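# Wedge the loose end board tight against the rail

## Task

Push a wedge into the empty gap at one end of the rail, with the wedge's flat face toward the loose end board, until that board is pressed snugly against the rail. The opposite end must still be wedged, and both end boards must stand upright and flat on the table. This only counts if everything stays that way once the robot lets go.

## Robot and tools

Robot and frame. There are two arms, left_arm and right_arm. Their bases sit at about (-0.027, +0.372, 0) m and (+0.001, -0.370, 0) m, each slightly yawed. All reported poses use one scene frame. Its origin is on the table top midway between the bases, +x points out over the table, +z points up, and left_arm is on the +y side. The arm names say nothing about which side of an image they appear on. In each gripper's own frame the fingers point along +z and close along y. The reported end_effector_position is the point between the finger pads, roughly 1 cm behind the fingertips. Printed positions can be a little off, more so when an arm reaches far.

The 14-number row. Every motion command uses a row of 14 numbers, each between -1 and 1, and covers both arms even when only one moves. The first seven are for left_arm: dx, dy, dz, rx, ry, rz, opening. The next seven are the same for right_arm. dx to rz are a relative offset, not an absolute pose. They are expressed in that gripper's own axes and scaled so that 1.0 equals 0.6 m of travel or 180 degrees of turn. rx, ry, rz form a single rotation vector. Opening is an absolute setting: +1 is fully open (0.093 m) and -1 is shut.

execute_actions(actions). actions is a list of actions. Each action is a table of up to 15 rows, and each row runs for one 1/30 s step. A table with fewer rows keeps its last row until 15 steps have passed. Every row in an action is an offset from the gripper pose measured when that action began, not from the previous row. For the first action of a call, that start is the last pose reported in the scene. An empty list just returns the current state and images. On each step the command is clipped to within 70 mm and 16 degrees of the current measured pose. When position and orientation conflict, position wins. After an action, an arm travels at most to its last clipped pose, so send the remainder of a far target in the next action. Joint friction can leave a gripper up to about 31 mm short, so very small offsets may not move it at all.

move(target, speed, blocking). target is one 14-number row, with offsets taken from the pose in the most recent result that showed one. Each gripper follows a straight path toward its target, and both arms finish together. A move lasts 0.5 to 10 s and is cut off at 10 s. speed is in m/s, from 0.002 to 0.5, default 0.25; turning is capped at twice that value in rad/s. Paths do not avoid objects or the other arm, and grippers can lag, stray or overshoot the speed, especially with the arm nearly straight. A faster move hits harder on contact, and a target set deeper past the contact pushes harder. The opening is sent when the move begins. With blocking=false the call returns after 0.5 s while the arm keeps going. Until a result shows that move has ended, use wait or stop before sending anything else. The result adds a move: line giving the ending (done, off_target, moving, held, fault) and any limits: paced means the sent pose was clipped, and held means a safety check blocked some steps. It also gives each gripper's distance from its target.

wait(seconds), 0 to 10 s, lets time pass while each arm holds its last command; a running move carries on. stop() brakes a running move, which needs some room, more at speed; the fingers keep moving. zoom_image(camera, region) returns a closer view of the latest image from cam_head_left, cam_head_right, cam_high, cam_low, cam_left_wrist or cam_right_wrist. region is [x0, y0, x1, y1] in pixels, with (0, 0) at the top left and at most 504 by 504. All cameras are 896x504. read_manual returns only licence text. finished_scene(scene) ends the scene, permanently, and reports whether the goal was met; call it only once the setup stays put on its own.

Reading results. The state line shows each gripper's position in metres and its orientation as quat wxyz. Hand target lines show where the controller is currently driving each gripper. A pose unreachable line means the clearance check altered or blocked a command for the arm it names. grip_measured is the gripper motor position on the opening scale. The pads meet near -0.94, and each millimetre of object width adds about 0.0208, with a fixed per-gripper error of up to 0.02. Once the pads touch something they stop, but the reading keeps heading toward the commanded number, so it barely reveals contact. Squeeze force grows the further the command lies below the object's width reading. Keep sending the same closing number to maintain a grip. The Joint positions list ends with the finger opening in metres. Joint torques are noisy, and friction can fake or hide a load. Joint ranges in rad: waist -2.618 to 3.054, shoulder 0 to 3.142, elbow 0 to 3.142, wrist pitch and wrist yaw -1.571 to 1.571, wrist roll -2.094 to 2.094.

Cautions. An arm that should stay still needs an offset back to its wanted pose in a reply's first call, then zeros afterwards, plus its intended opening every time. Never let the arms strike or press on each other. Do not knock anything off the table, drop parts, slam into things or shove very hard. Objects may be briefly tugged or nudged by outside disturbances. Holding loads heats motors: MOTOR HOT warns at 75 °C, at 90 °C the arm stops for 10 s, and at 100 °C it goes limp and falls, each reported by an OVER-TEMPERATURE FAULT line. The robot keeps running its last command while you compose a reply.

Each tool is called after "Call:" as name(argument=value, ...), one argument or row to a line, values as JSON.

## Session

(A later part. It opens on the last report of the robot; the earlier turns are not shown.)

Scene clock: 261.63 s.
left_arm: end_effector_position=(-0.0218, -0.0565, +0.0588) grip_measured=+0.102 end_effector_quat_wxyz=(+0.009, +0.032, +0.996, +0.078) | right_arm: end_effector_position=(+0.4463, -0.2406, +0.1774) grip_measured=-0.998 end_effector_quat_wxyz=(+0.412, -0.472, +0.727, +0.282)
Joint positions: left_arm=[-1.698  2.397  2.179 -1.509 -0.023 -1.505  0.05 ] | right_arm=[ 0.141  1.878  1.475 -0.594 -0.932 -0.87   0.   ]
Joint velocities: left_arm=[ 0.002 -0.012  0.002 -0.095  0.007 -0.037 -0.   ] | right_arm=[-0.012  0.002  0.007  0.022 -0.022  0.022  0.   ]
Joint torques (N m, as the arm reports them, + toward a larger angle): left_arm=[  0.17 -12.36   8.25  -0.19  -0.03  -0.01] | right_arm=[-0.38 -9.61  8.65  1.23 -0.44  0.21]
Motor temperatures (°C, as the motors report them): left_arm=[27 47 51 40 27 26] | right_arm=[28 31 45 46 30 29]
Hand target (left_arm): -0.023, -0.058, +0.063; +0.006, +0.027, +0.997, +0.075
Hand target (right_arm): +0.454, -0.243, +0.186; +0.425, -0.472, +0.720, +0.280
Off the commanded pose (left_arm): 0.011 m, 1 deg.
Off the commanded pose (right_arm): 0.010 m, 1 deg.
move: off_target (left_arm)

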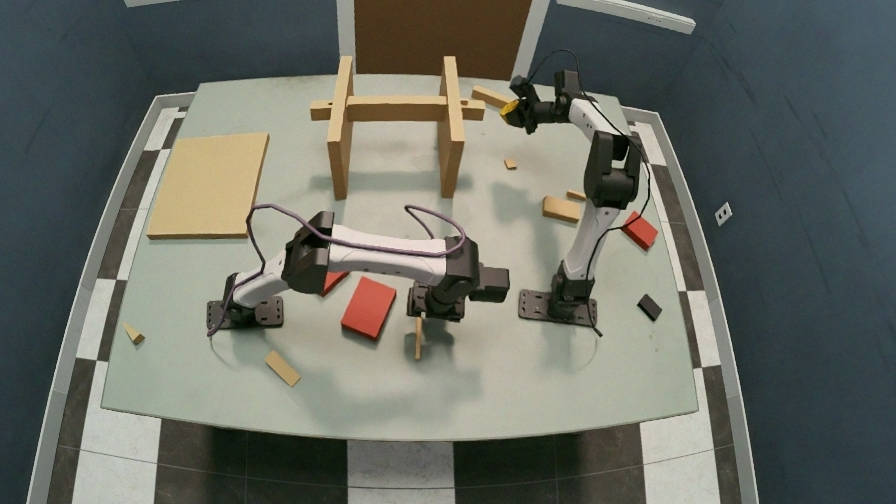

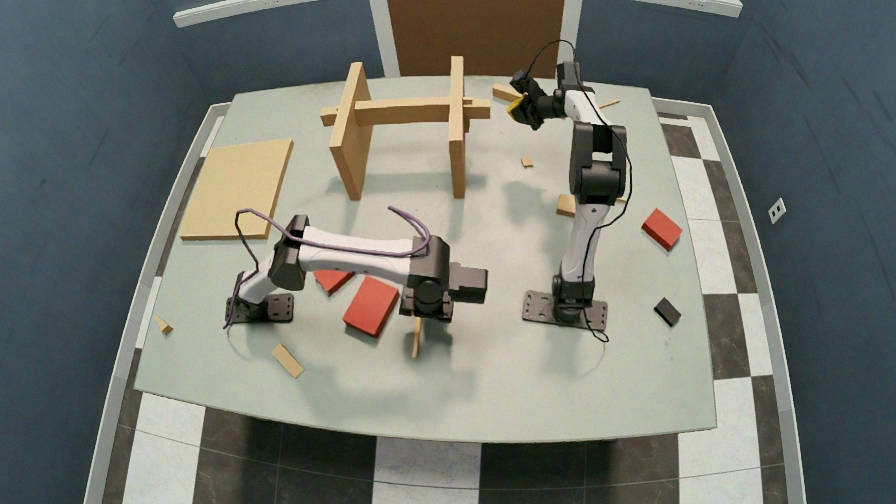

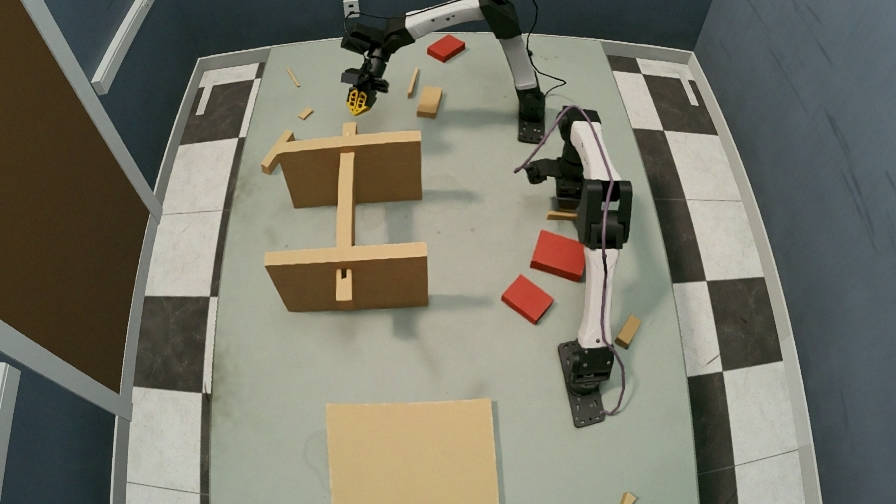

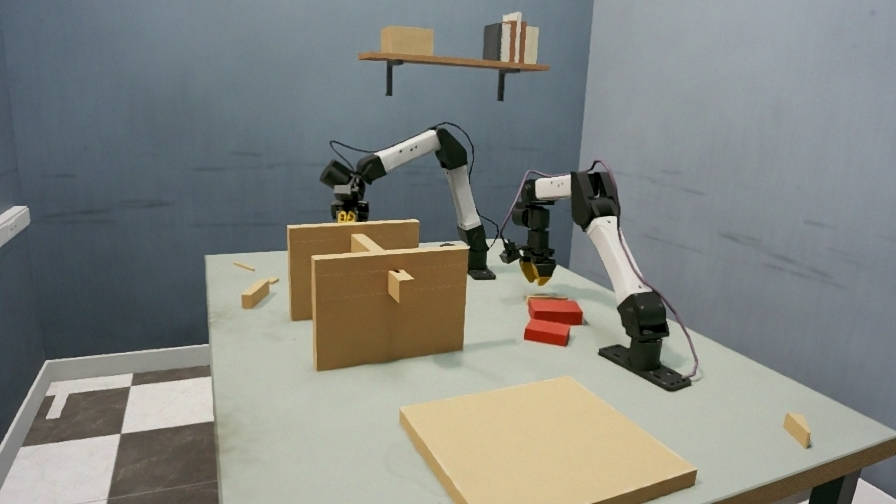

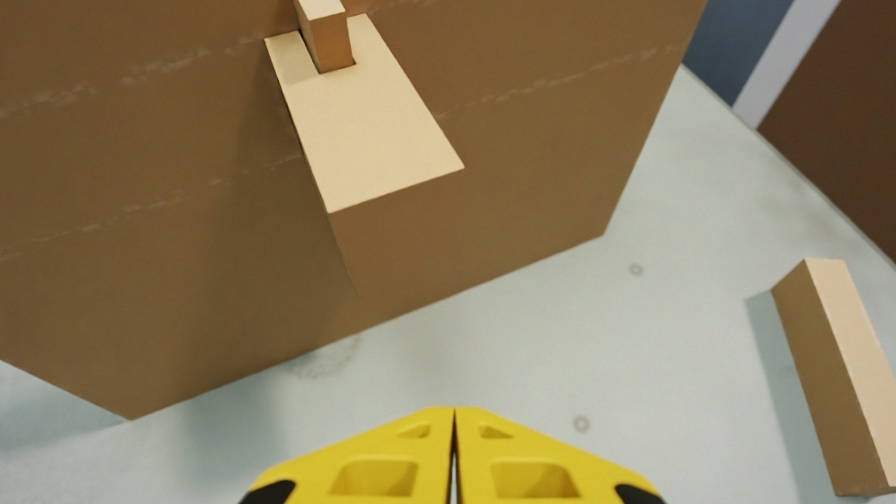

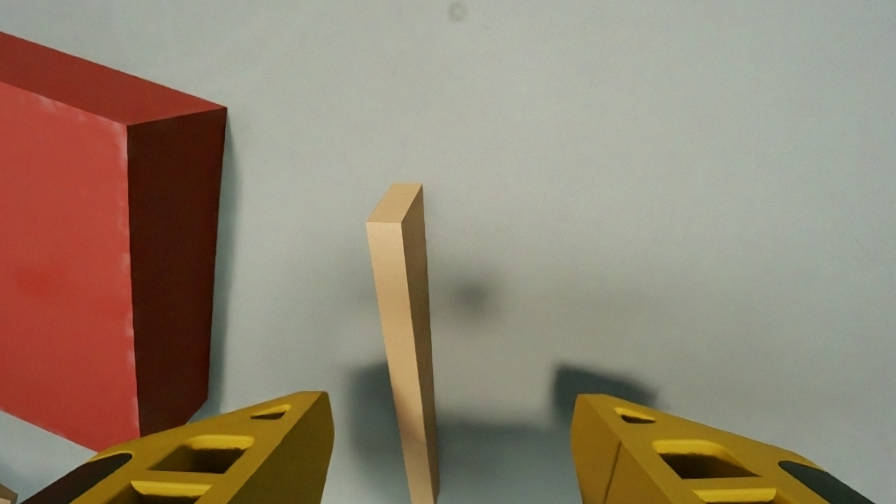

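Call:
move(
  target=[0, 0, 0.06, 0, 0, 0, 0.27, 0, 0, 0, 0, 0, 0, -1],
  speed=0.08,
)

Scene clock: 296.20 s.
left_arm: end_effector_position=(-0.0220, -0.0503, +0.0199) grip_measured=+0.268 end_effector_quat_wxyz=(+0.008, +0.031, +0.996, +0.086) | right_arm: end_effector_position=(+0.4462, -0.2406, +0.1774) grip_measured=-0.998 end_effector_quat_wxyz=(+0.412, -0.472, +0.727, +0.282)
Joint positions: left_arm=[-1.698  2.397  2.022 -1.369 -0.022 -1.506  0.058] | right_arm=[ 0.141  1.878  1.475 -0.594 -0.932 -0.87   0.   ]
Joint velocities: left_arm=[-0.012 -0.002  0.012 -0.007 -0.051  0.007  0.   ] | right_arm=[-0.002 -0.012  0.002 -0.007 -0.007 -0.037  0.   ]
Joint torques (N m, as the arm reports them, + toward a larger angle): left_arm=[  0.42 -13.68   5.11   0.08  -0.07   0.14] | right_arm=[  0.41 -10.33   6.63   1.13  -0.29   0.14]
Motor temperatures (°C, as the motors report them): left_arm=[27 59 50 37 27 26] | right_arm=[28 36 48 45 30 29]
Hand target (left_arm): -0.020, -0.051, +0.023; +0.009, +0.031, +0.996, +0.078
Hand target (right_arm): +0.446, -0.241, +0.177; +0.412, -0.472, +0.727, +0.282
Off the commanded pose (left_arm): 0.004 m, 1 deg.
Off the commanded pose (right_arm): 0.000 m, 0 deg.
move: done

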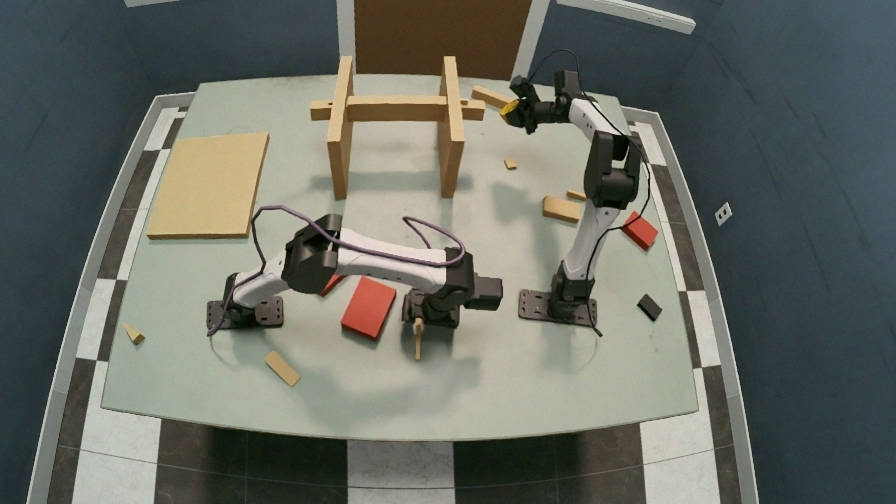

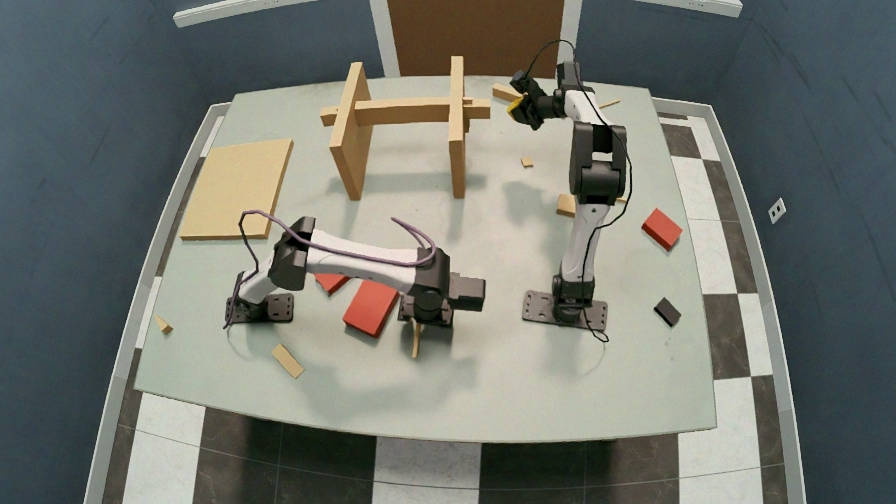

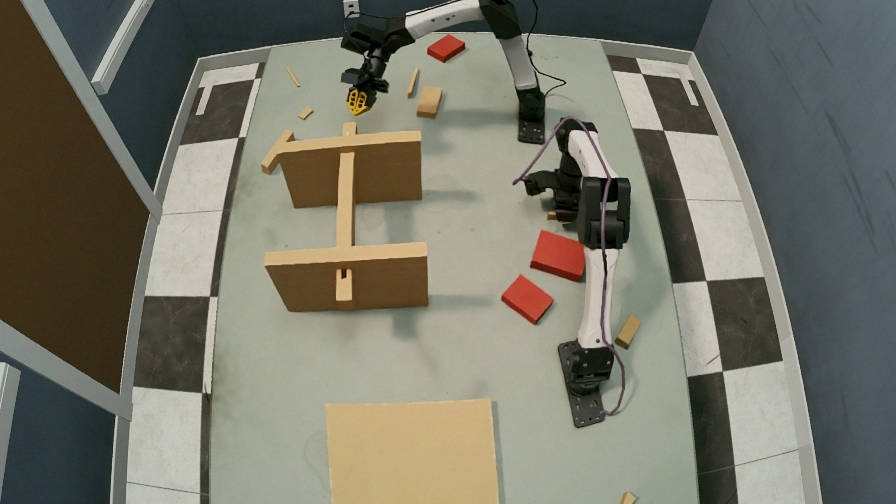

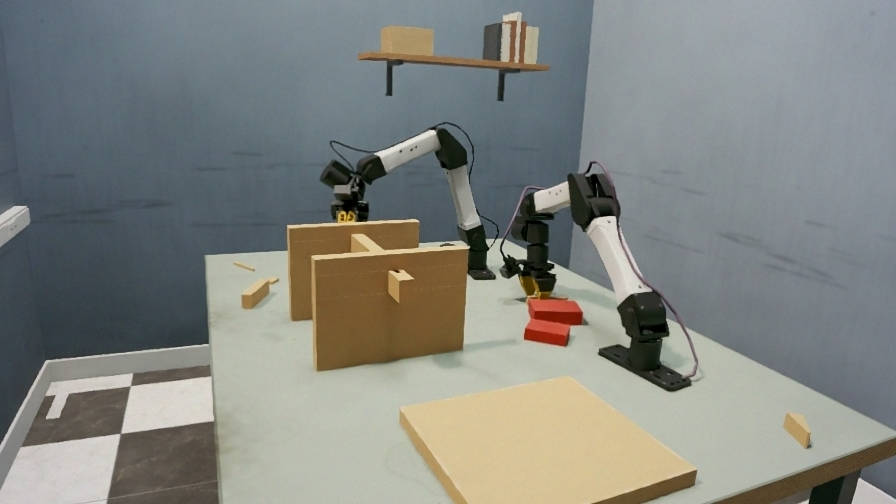

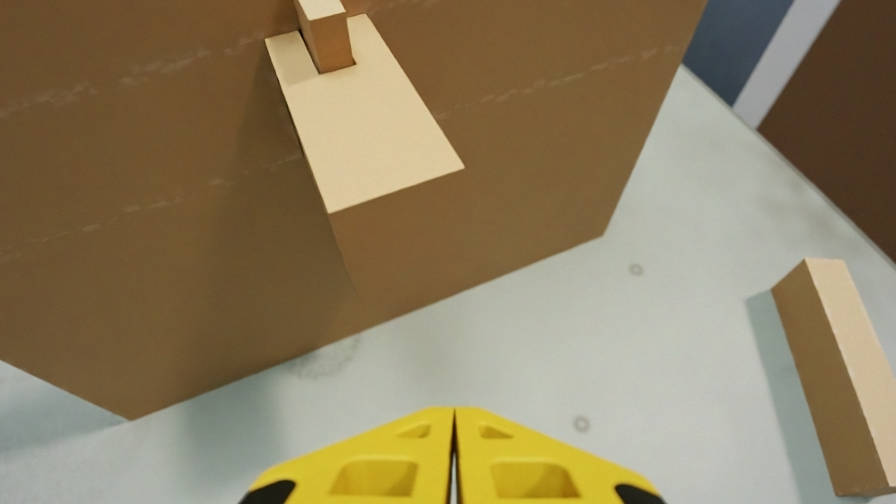

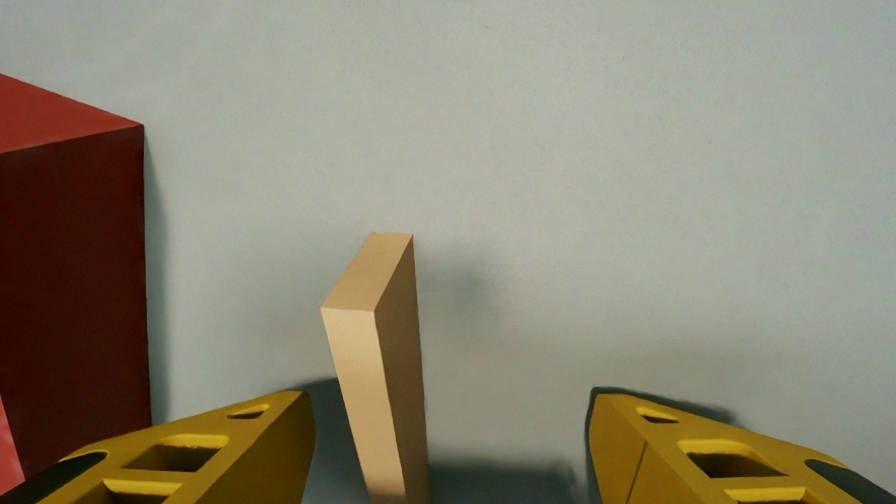

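Call:
execute_actions(
  actions=[
    [[0,0,-0.004,0,0,0,0.24,0,0,0,0,0,0,-1],[0,0,-0.004,0,0,0,0.21,0,0,0,0,0,0,-1],[0,0,-0.004,0,0,0,0.18,0,0,0,0,0,0,-1],[0,0,-0.004,0,0,0,0.15,0,0,0,0,0,0,-1],[0,0,-0.004,0,0,0,0.12,0,0,0,0,0,0,-1],[0,0,-0.004,0,0,0,0.09,0,0,0,0,0,0,-1],[0,0,-0.004,0,0,0,0.06,0,0,0,0,0,0,-1],[0,0,-0.004,0,0,0,0.03,0,0,0,0,0,0,-1],[0,0,-0.004,0,0,0,0.0,0,0,0,0,0,0,-1],[0,0,-0.004,0,0,0,-0.02,0,0,0,0,0,0,-1],[0,0,-0.004,0,0,0,-0.04,0,0,0,0,0,0,-1],[0,0,-0.004,0,0,0,-0.06,0,0,0,0,0,0,-1],[0,0,-0.004,0,0,0,-0.08,0,0,0,0,0,0,-1],[0,0,-0.004,0,0,0,-0.10,0,0,0,0,0,0,-1],[0,0,-0.004,0,0,0,-0.12,0,0,0,0,0,0,-1]],
    [[0,0,-0.004,0,0,0,-0.135,0,0,0,0,0,0,-1],[0,0,-0.004,0,0,0,-0.15,0,0,0,0,0,0,-1],[0,0,-0.004,0,0,0,-0.165,0,0,0,0,0,0,-1],[0,0,-0.004,0,0,0,-0.18,0,0,0,0,0,0,-1],[0,0,-0.004,0,0,0,-0.195,0,0,0,0,0,0,-1],[0,0,-0.004,0,0,0,-0.21,0,0,0,0,0,0,-1],[0,0,-0.004,0,0,0,-0.225,0,0,0,0,0,0,-1],[0,0,-0.004,0,0,0,-0.24,0,0,0,0,0,0,-1],[0,0,-0.004,0,0,0,-0.255,0,0,0,0,0,0,-1],[0,0,-0.004,0,0,0,-0.27,0,0,0,0,0,0,-1],[0,0,-0.004,0,0,0,-0.285,0,0,0,0,0,0,-1],[0,0,-0.004,0,0,0,-0.30,0,0,0,0,0,0,-1],[0,0,-0.004,0,0,0,-0.315,0,0,0,0,0,0,-1],[0,0,-0.004,0,0,0,-0.33,0,0,0,0,0,0,-1],[0,0,-0.004,0,0,0,-0.345,0,0,0,0,0,0,-1]],
  ],
)

Scene clock: 309.43 s.
left_arm: end_effector_position=(-0.0220, -0.0506, +0.0199) grip_measured=-0.336 end_effector_quat_wxyz=(+0.008, +0.031, +0.996, +0.086) | right_arm: end_effector_position=(+0.4462, -0.2406, +0.1774) grip_measured=-0.998 end_effector_quat_wxyz=(+0.412, -0.472, +0.727, +0.282)
Joint positions: left_arm=[-1.698  2.397  2.022 -1.367 -0.022 -1.506  0.029] | right_arm=[ 0.141  1.878  1.475 -0.594 -0.932 -0.87   0.   ]
Joint velocities: left_arm=[-0.012 -0.002  0.007 -0.022 -0.007  0.022 -0.015] | right_arm=[-0.007 -0.002  0.002 -0.051 -0.007 -0.007  0.   ]
Joint torques (N m, as the arm reports them, + toward a larger angle): left_arm=[  0.16 -12.3    7.28  -0.17  -0.07   0.01] | right_arm=[  0.41 -10.33   6.63   1.13  -0.3    0.15]
Motor temperatures (°C, as the motors report them): left_arm=[27 64 48 37 27 26] | right_arm=[28 37 48 45 30 29]
Hand target (left_arm): -0.022, -0.051, +0.022; +0.008, +0.031, +0.996, +0.086
Hand target (right_arm): +0.446, -0.241, +0.177; +0.412, -0.472, +0.727, +0.282
Off the commanded pose (left_arm): 0.002 m, 0 deg.
Off the commanded pose (right_arm): 0.000 m, 0 deg.

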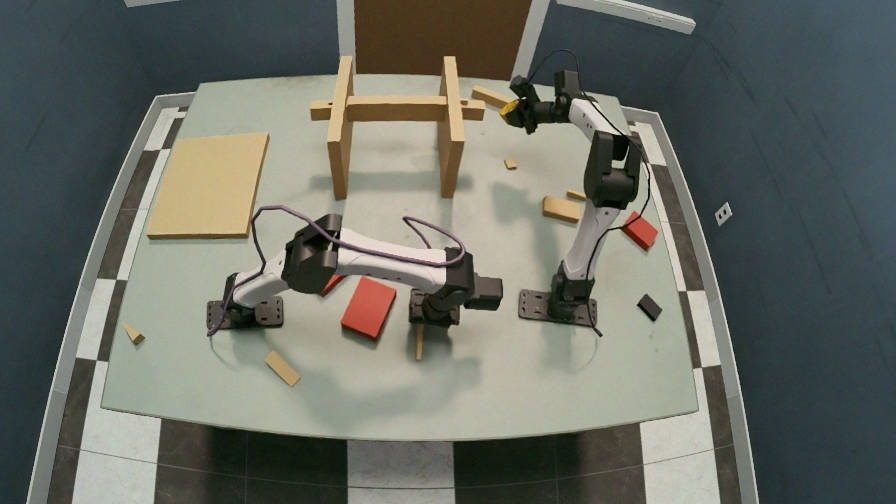

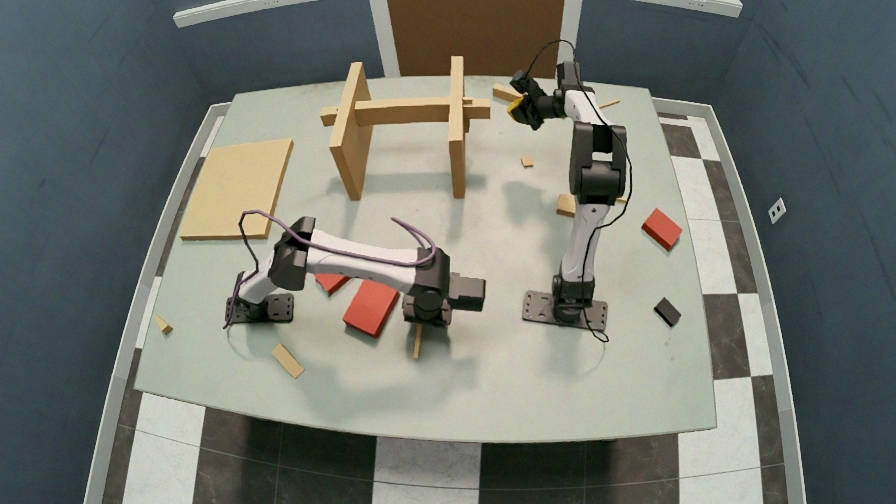

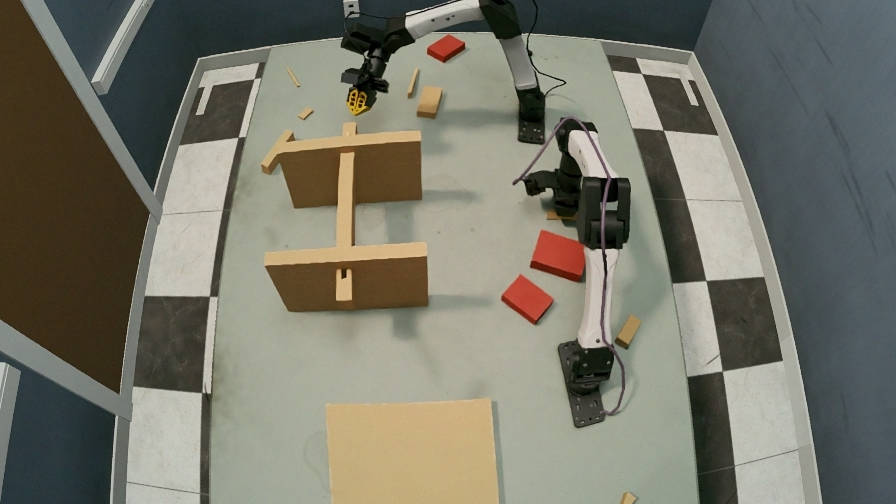

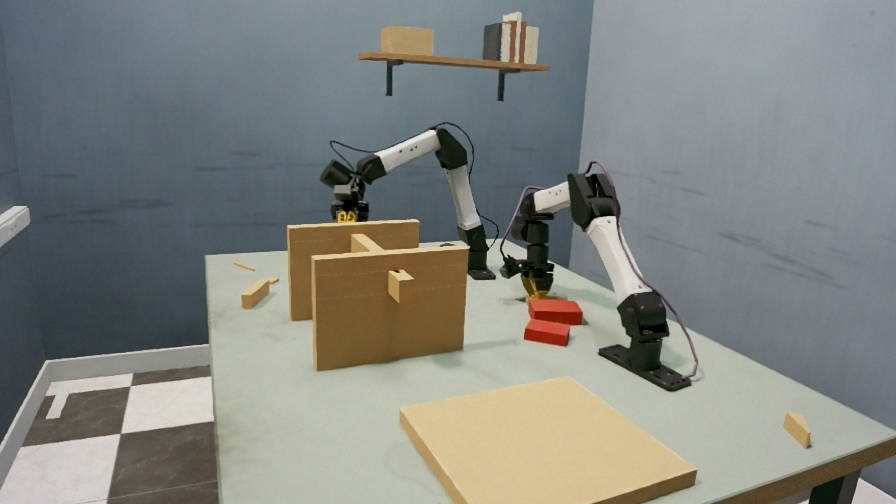

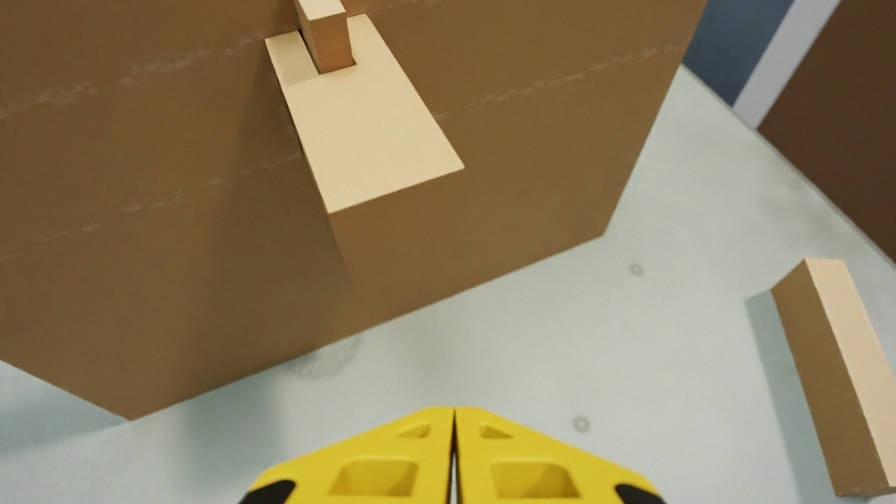

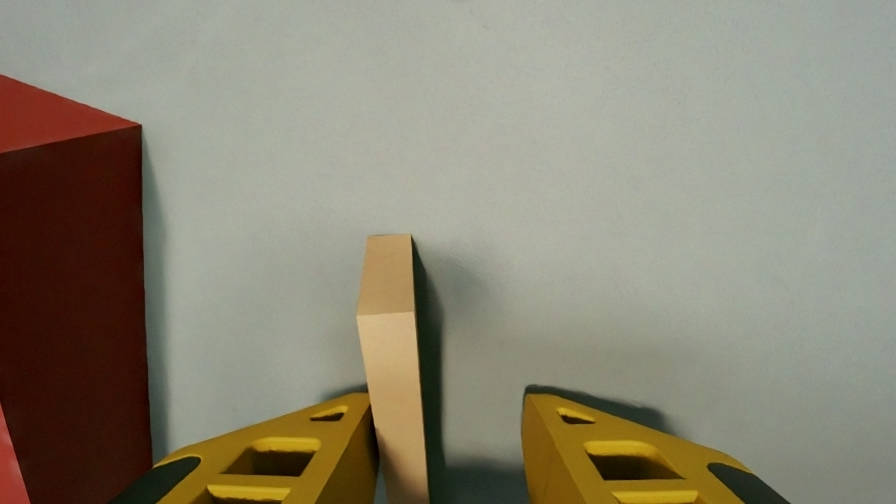

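Call:
execute_actions(
  actions=[
    [[0,0,-0.004,0,0,0,-0.355,0,0,0,0,0,0,-1],[0,0,-0.004,0,0,0,-0.365,0,0,0,0,0,0,-1],[0,0,-0.004,0,0,0,-0.375,0,0,0,0,0,0,-1],[0,0,-0.004,0,0,0,-0.385,0,0,0,0,0,0,-1],[0,0,-0.004,0,0,0,-0.395,0,0,0,0,0,0,-1],[0,0,-0.004,0,0,0,-0.405,0,0,0,0,0,0,-1],[0,0,-0.004,0,0,0,-0.415,0,0,0,0,0,0,-1],[0,0,-0.004,0,0,0,-0.425,0,0,0,0,0,0,-1],[0,0,-0.004,0,0,0,-0.435,0,0,0,0,0,0,-1],[0,0,-0.004,0,0,0,-0.445,0,0,0,0,0,0,-1],[0,0,-0.004,0,0,0,-0.455,0,0,0,0,0,0,-1],[0,0,-0.004,0,0,0,-0.465,0,0,0,0,0,0,-1],[0,0,-0.004,0,0,0,-0.475,0,0,0,0,0,0,-1],[0,0,-0.004,0,0,0,-0.485,0,0,0,0,0,0,-1],[0,0,-0.004,0,0,0,-0.495,0,0,0,0,0,0,-1]],
  ],
)

Call:
wait(
  seconds=0.3,
)

Scene clock: 318.43 s.
left_arm: end_effector_position=(-0.0220, -0.0506, +0.0199) grip_measured=-0.489 end_effector_quat_wxyz=(+0.008, +0.031, +0.996, +0.086) | right_arm: end_effector_position=(+0.4462, -0.2406, +0.1774) grip_measured=-0.998 end_effector_quat_wxyz=(+0.412, -0.472, +0.727, +0.282)
Joint positions: left_arm=[-1.698  2.397  2.022 -1.367 -0.022 -1.506  0.022] | right_arm=[ 0.141  1.878  1.475 -0.594 -0.932 -0.87   0.   ]
Joint velocities: left_arm=[-0.002  0.017  0.007 -0.022 -0.007  0.007 -0.011] | right_arm=[-0.007 -0.017 -0.007 -0.022  0.022  0.022  0.   ]
Joint torques (N m, as the arm reports them, + toward a larger angle): left_arm=[  0.15 -12.41   7.26  -0.17  -0.05   0.08] | right_arm=[  0.41 -10.33   6.62   1.13  -0.3    0.14]
Motor temperatures (°C, as the motors report them): left_arm=[27 65 48 37 27 26] | right_arm=[28 38 47 45 30 29]
Hand target (left_arm): -0.022, -0.051, +0.022; +0.008, +0.031, +0.996, +0.085
Hand target (right_arm): +0.446, -0.241, +0.177; +0.412, -0.472, +0.727, +0.282
Off the commanded pose (left_arm): 0.002 m, 0 deg.
Off the commanded pose (right_arm): 0.000 m, 0 deg.

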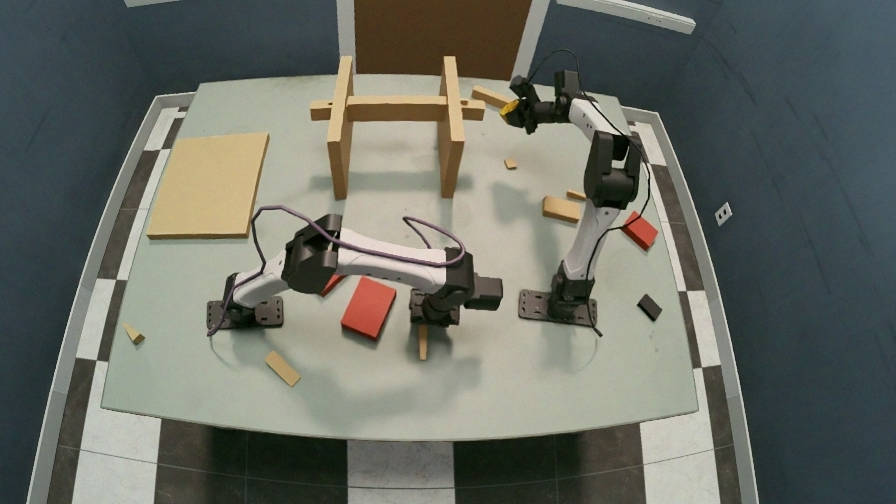

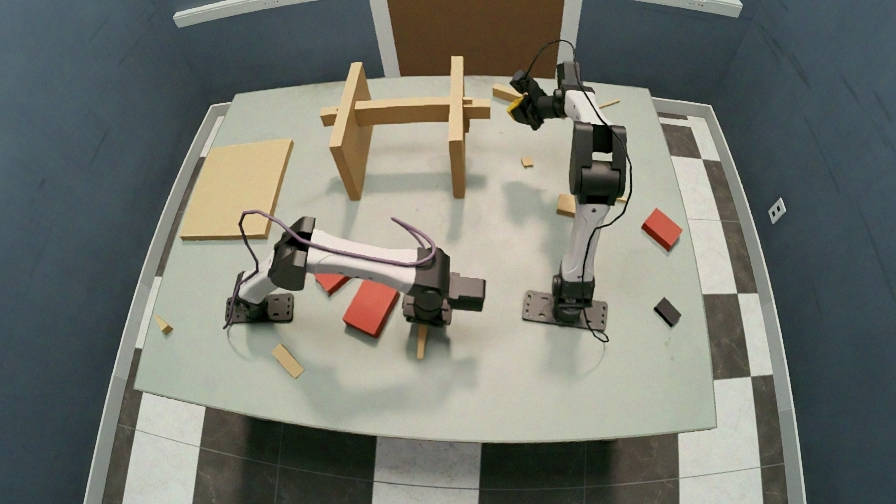

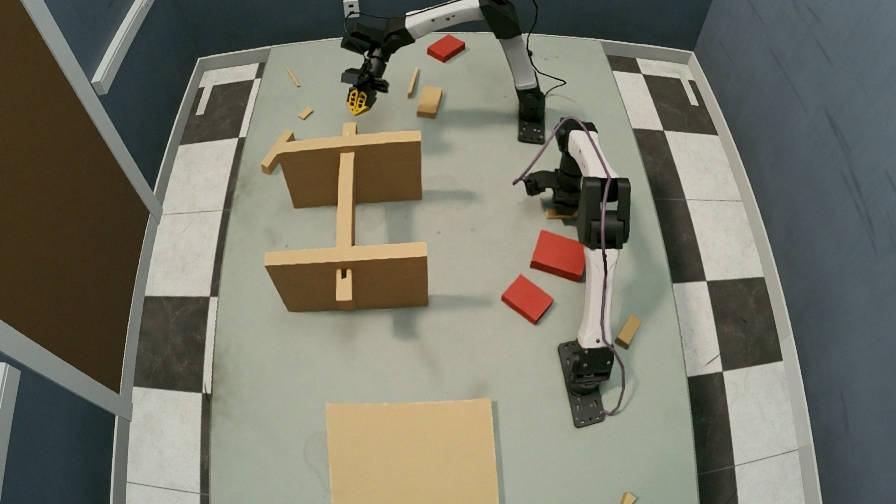

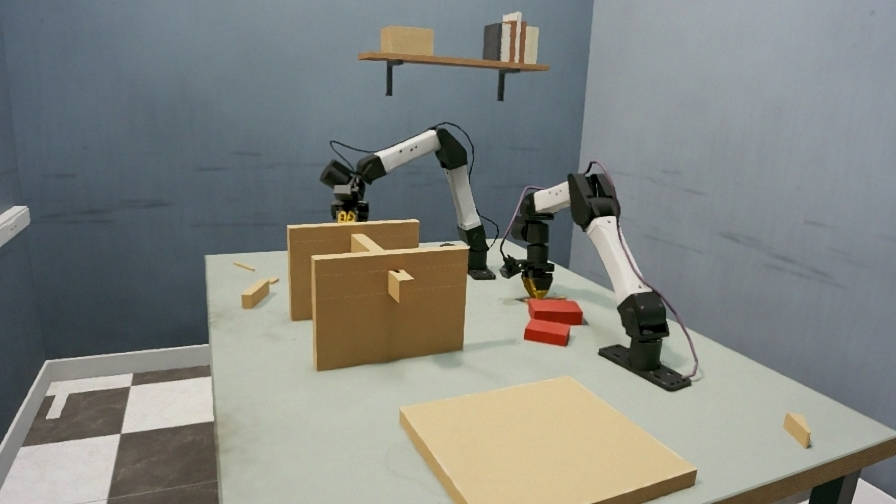

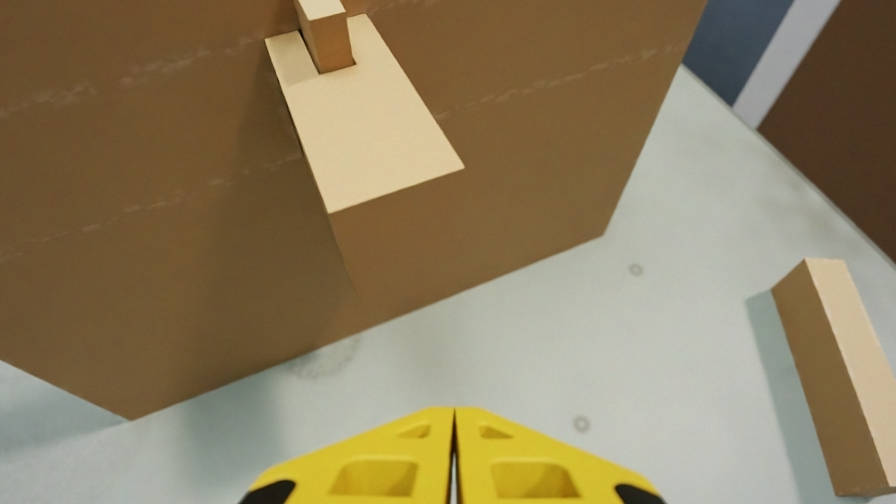

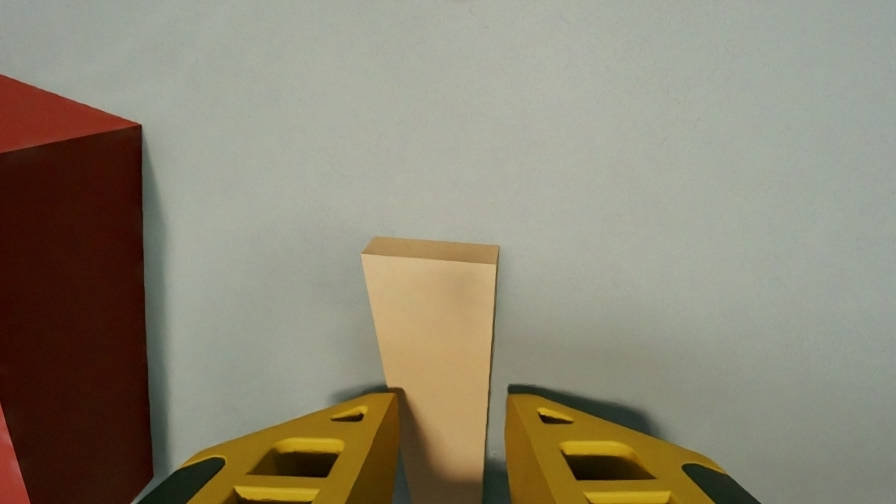

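Scene clock: 318.73 s.
left_arm: end_effector_position=(-0.0220, -0.0506, +0.0199) grip_measured=-0.493 end_effector_quat_wxyz=(+0.008, +0.031, +0.996, +0.086) | right_arm: end_effector_position=(+0.4462, -0.2406, +0.1774) grip_measured=-0.998 end_effector_quat_wxyz=(+0.412, -0.472, +0.727, +0.282)
Joint positions: left_arm=[-1.698  2.397  2.022 -1.367 -0.022 -1.506  0.022] | right_arm=[ 0.141  1.878  1.475 -0.594 -0.932 -0.87   0.   ]
Joint velocities: left_arm=[0.017 0.022 0.002 0.037 0.007 0.037 0.   ] | right_arm=[ 0.002  0.007  0.002 -0.051  0.022  0.051  0.   ]
Joint torques (N m, as the arm reports them, + toward a larger angle): left_arm=[  0.11 -12.48   7.24  -0.19  -0.03   0.07] | right_arm=[  0.41 -10.32   6.63   1.13  -0.3    0.14]
Motor temperatures (°C, as the motors report them): left_arm=[27 65 48 37 27 26] | right_arm=[28 38 47 45 30 29]
Hand target (left_arm): -0.022, -0.051, +0.022; +0.008, +0.031, +0.996, +0.085
Hand target (right_arm): +0.446, -0.241, +0.177; +0.412, -0.472, +0.727, +0.282
Off the commanded pose (left_arm): 0.002 m, 0 deg.
Off the commanded pose (right_arm): 0.000 m, 0 deg.
wait: 0.30 s; at rest by 0.17 s

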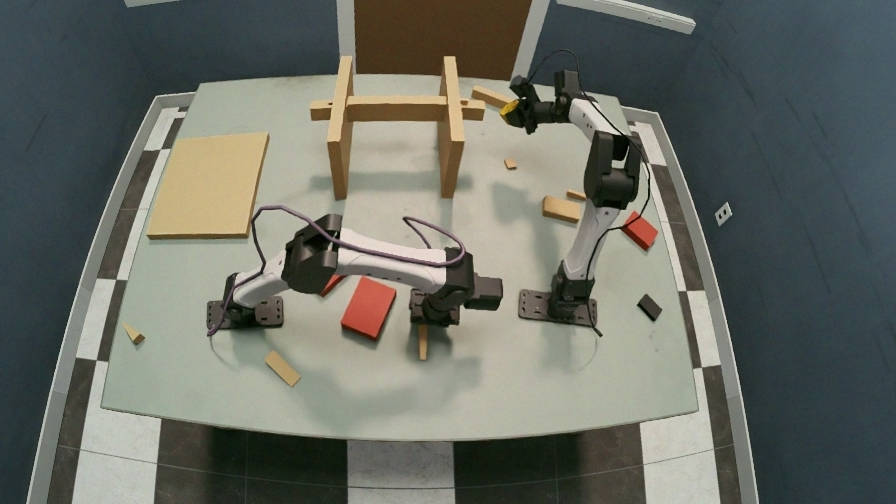

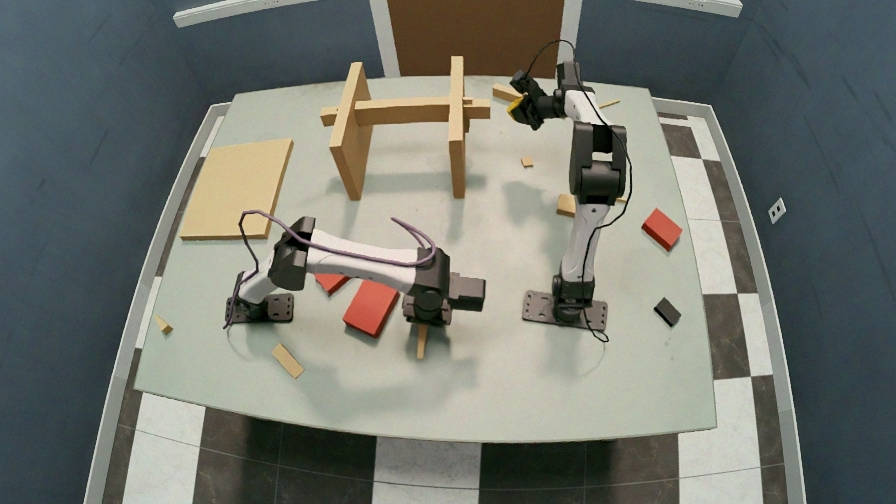

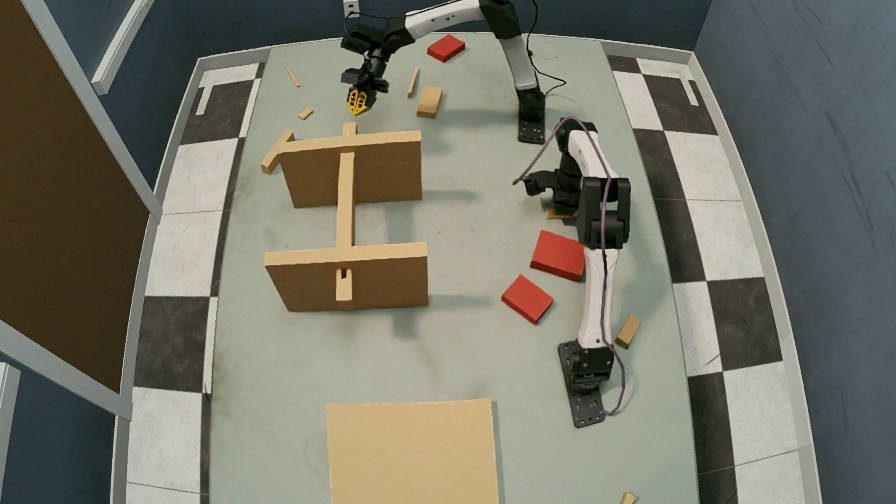

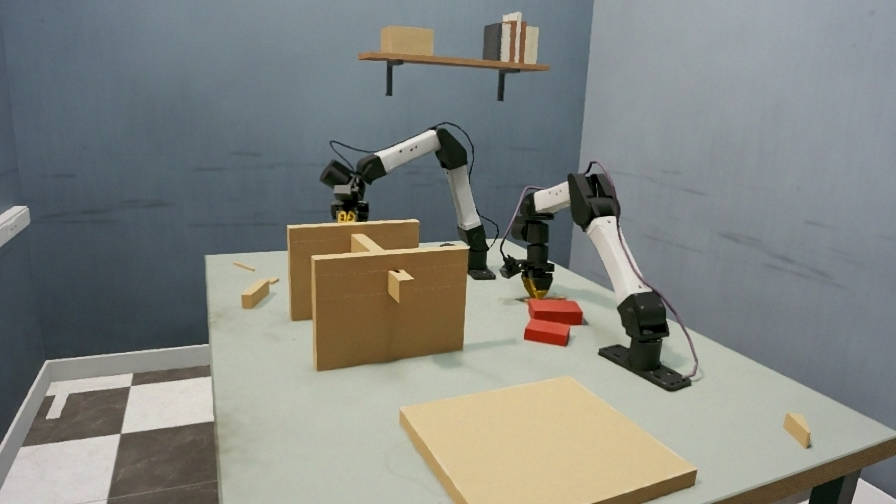

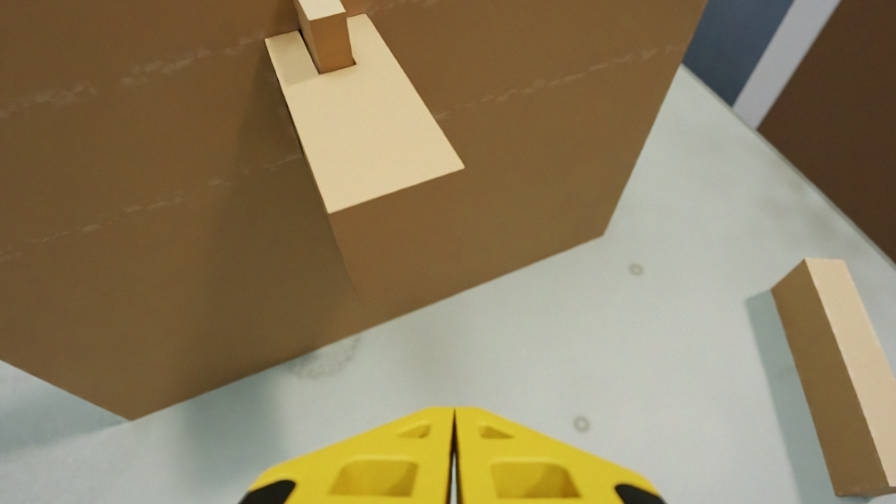

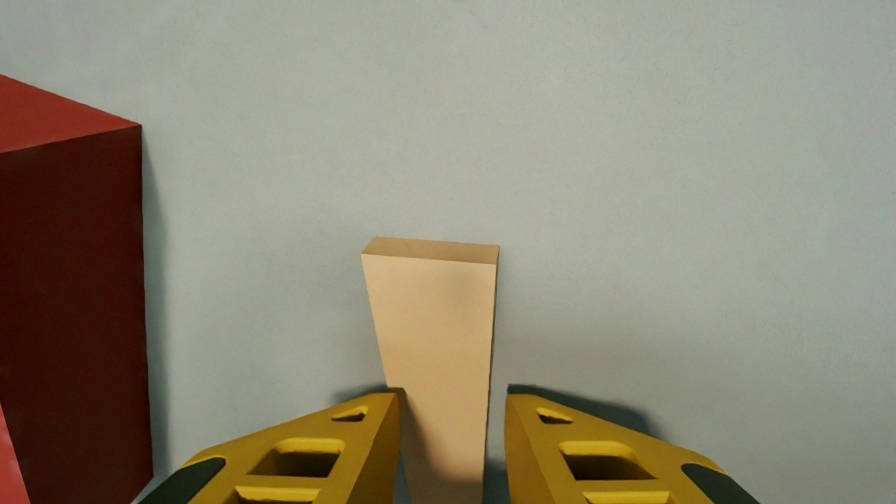

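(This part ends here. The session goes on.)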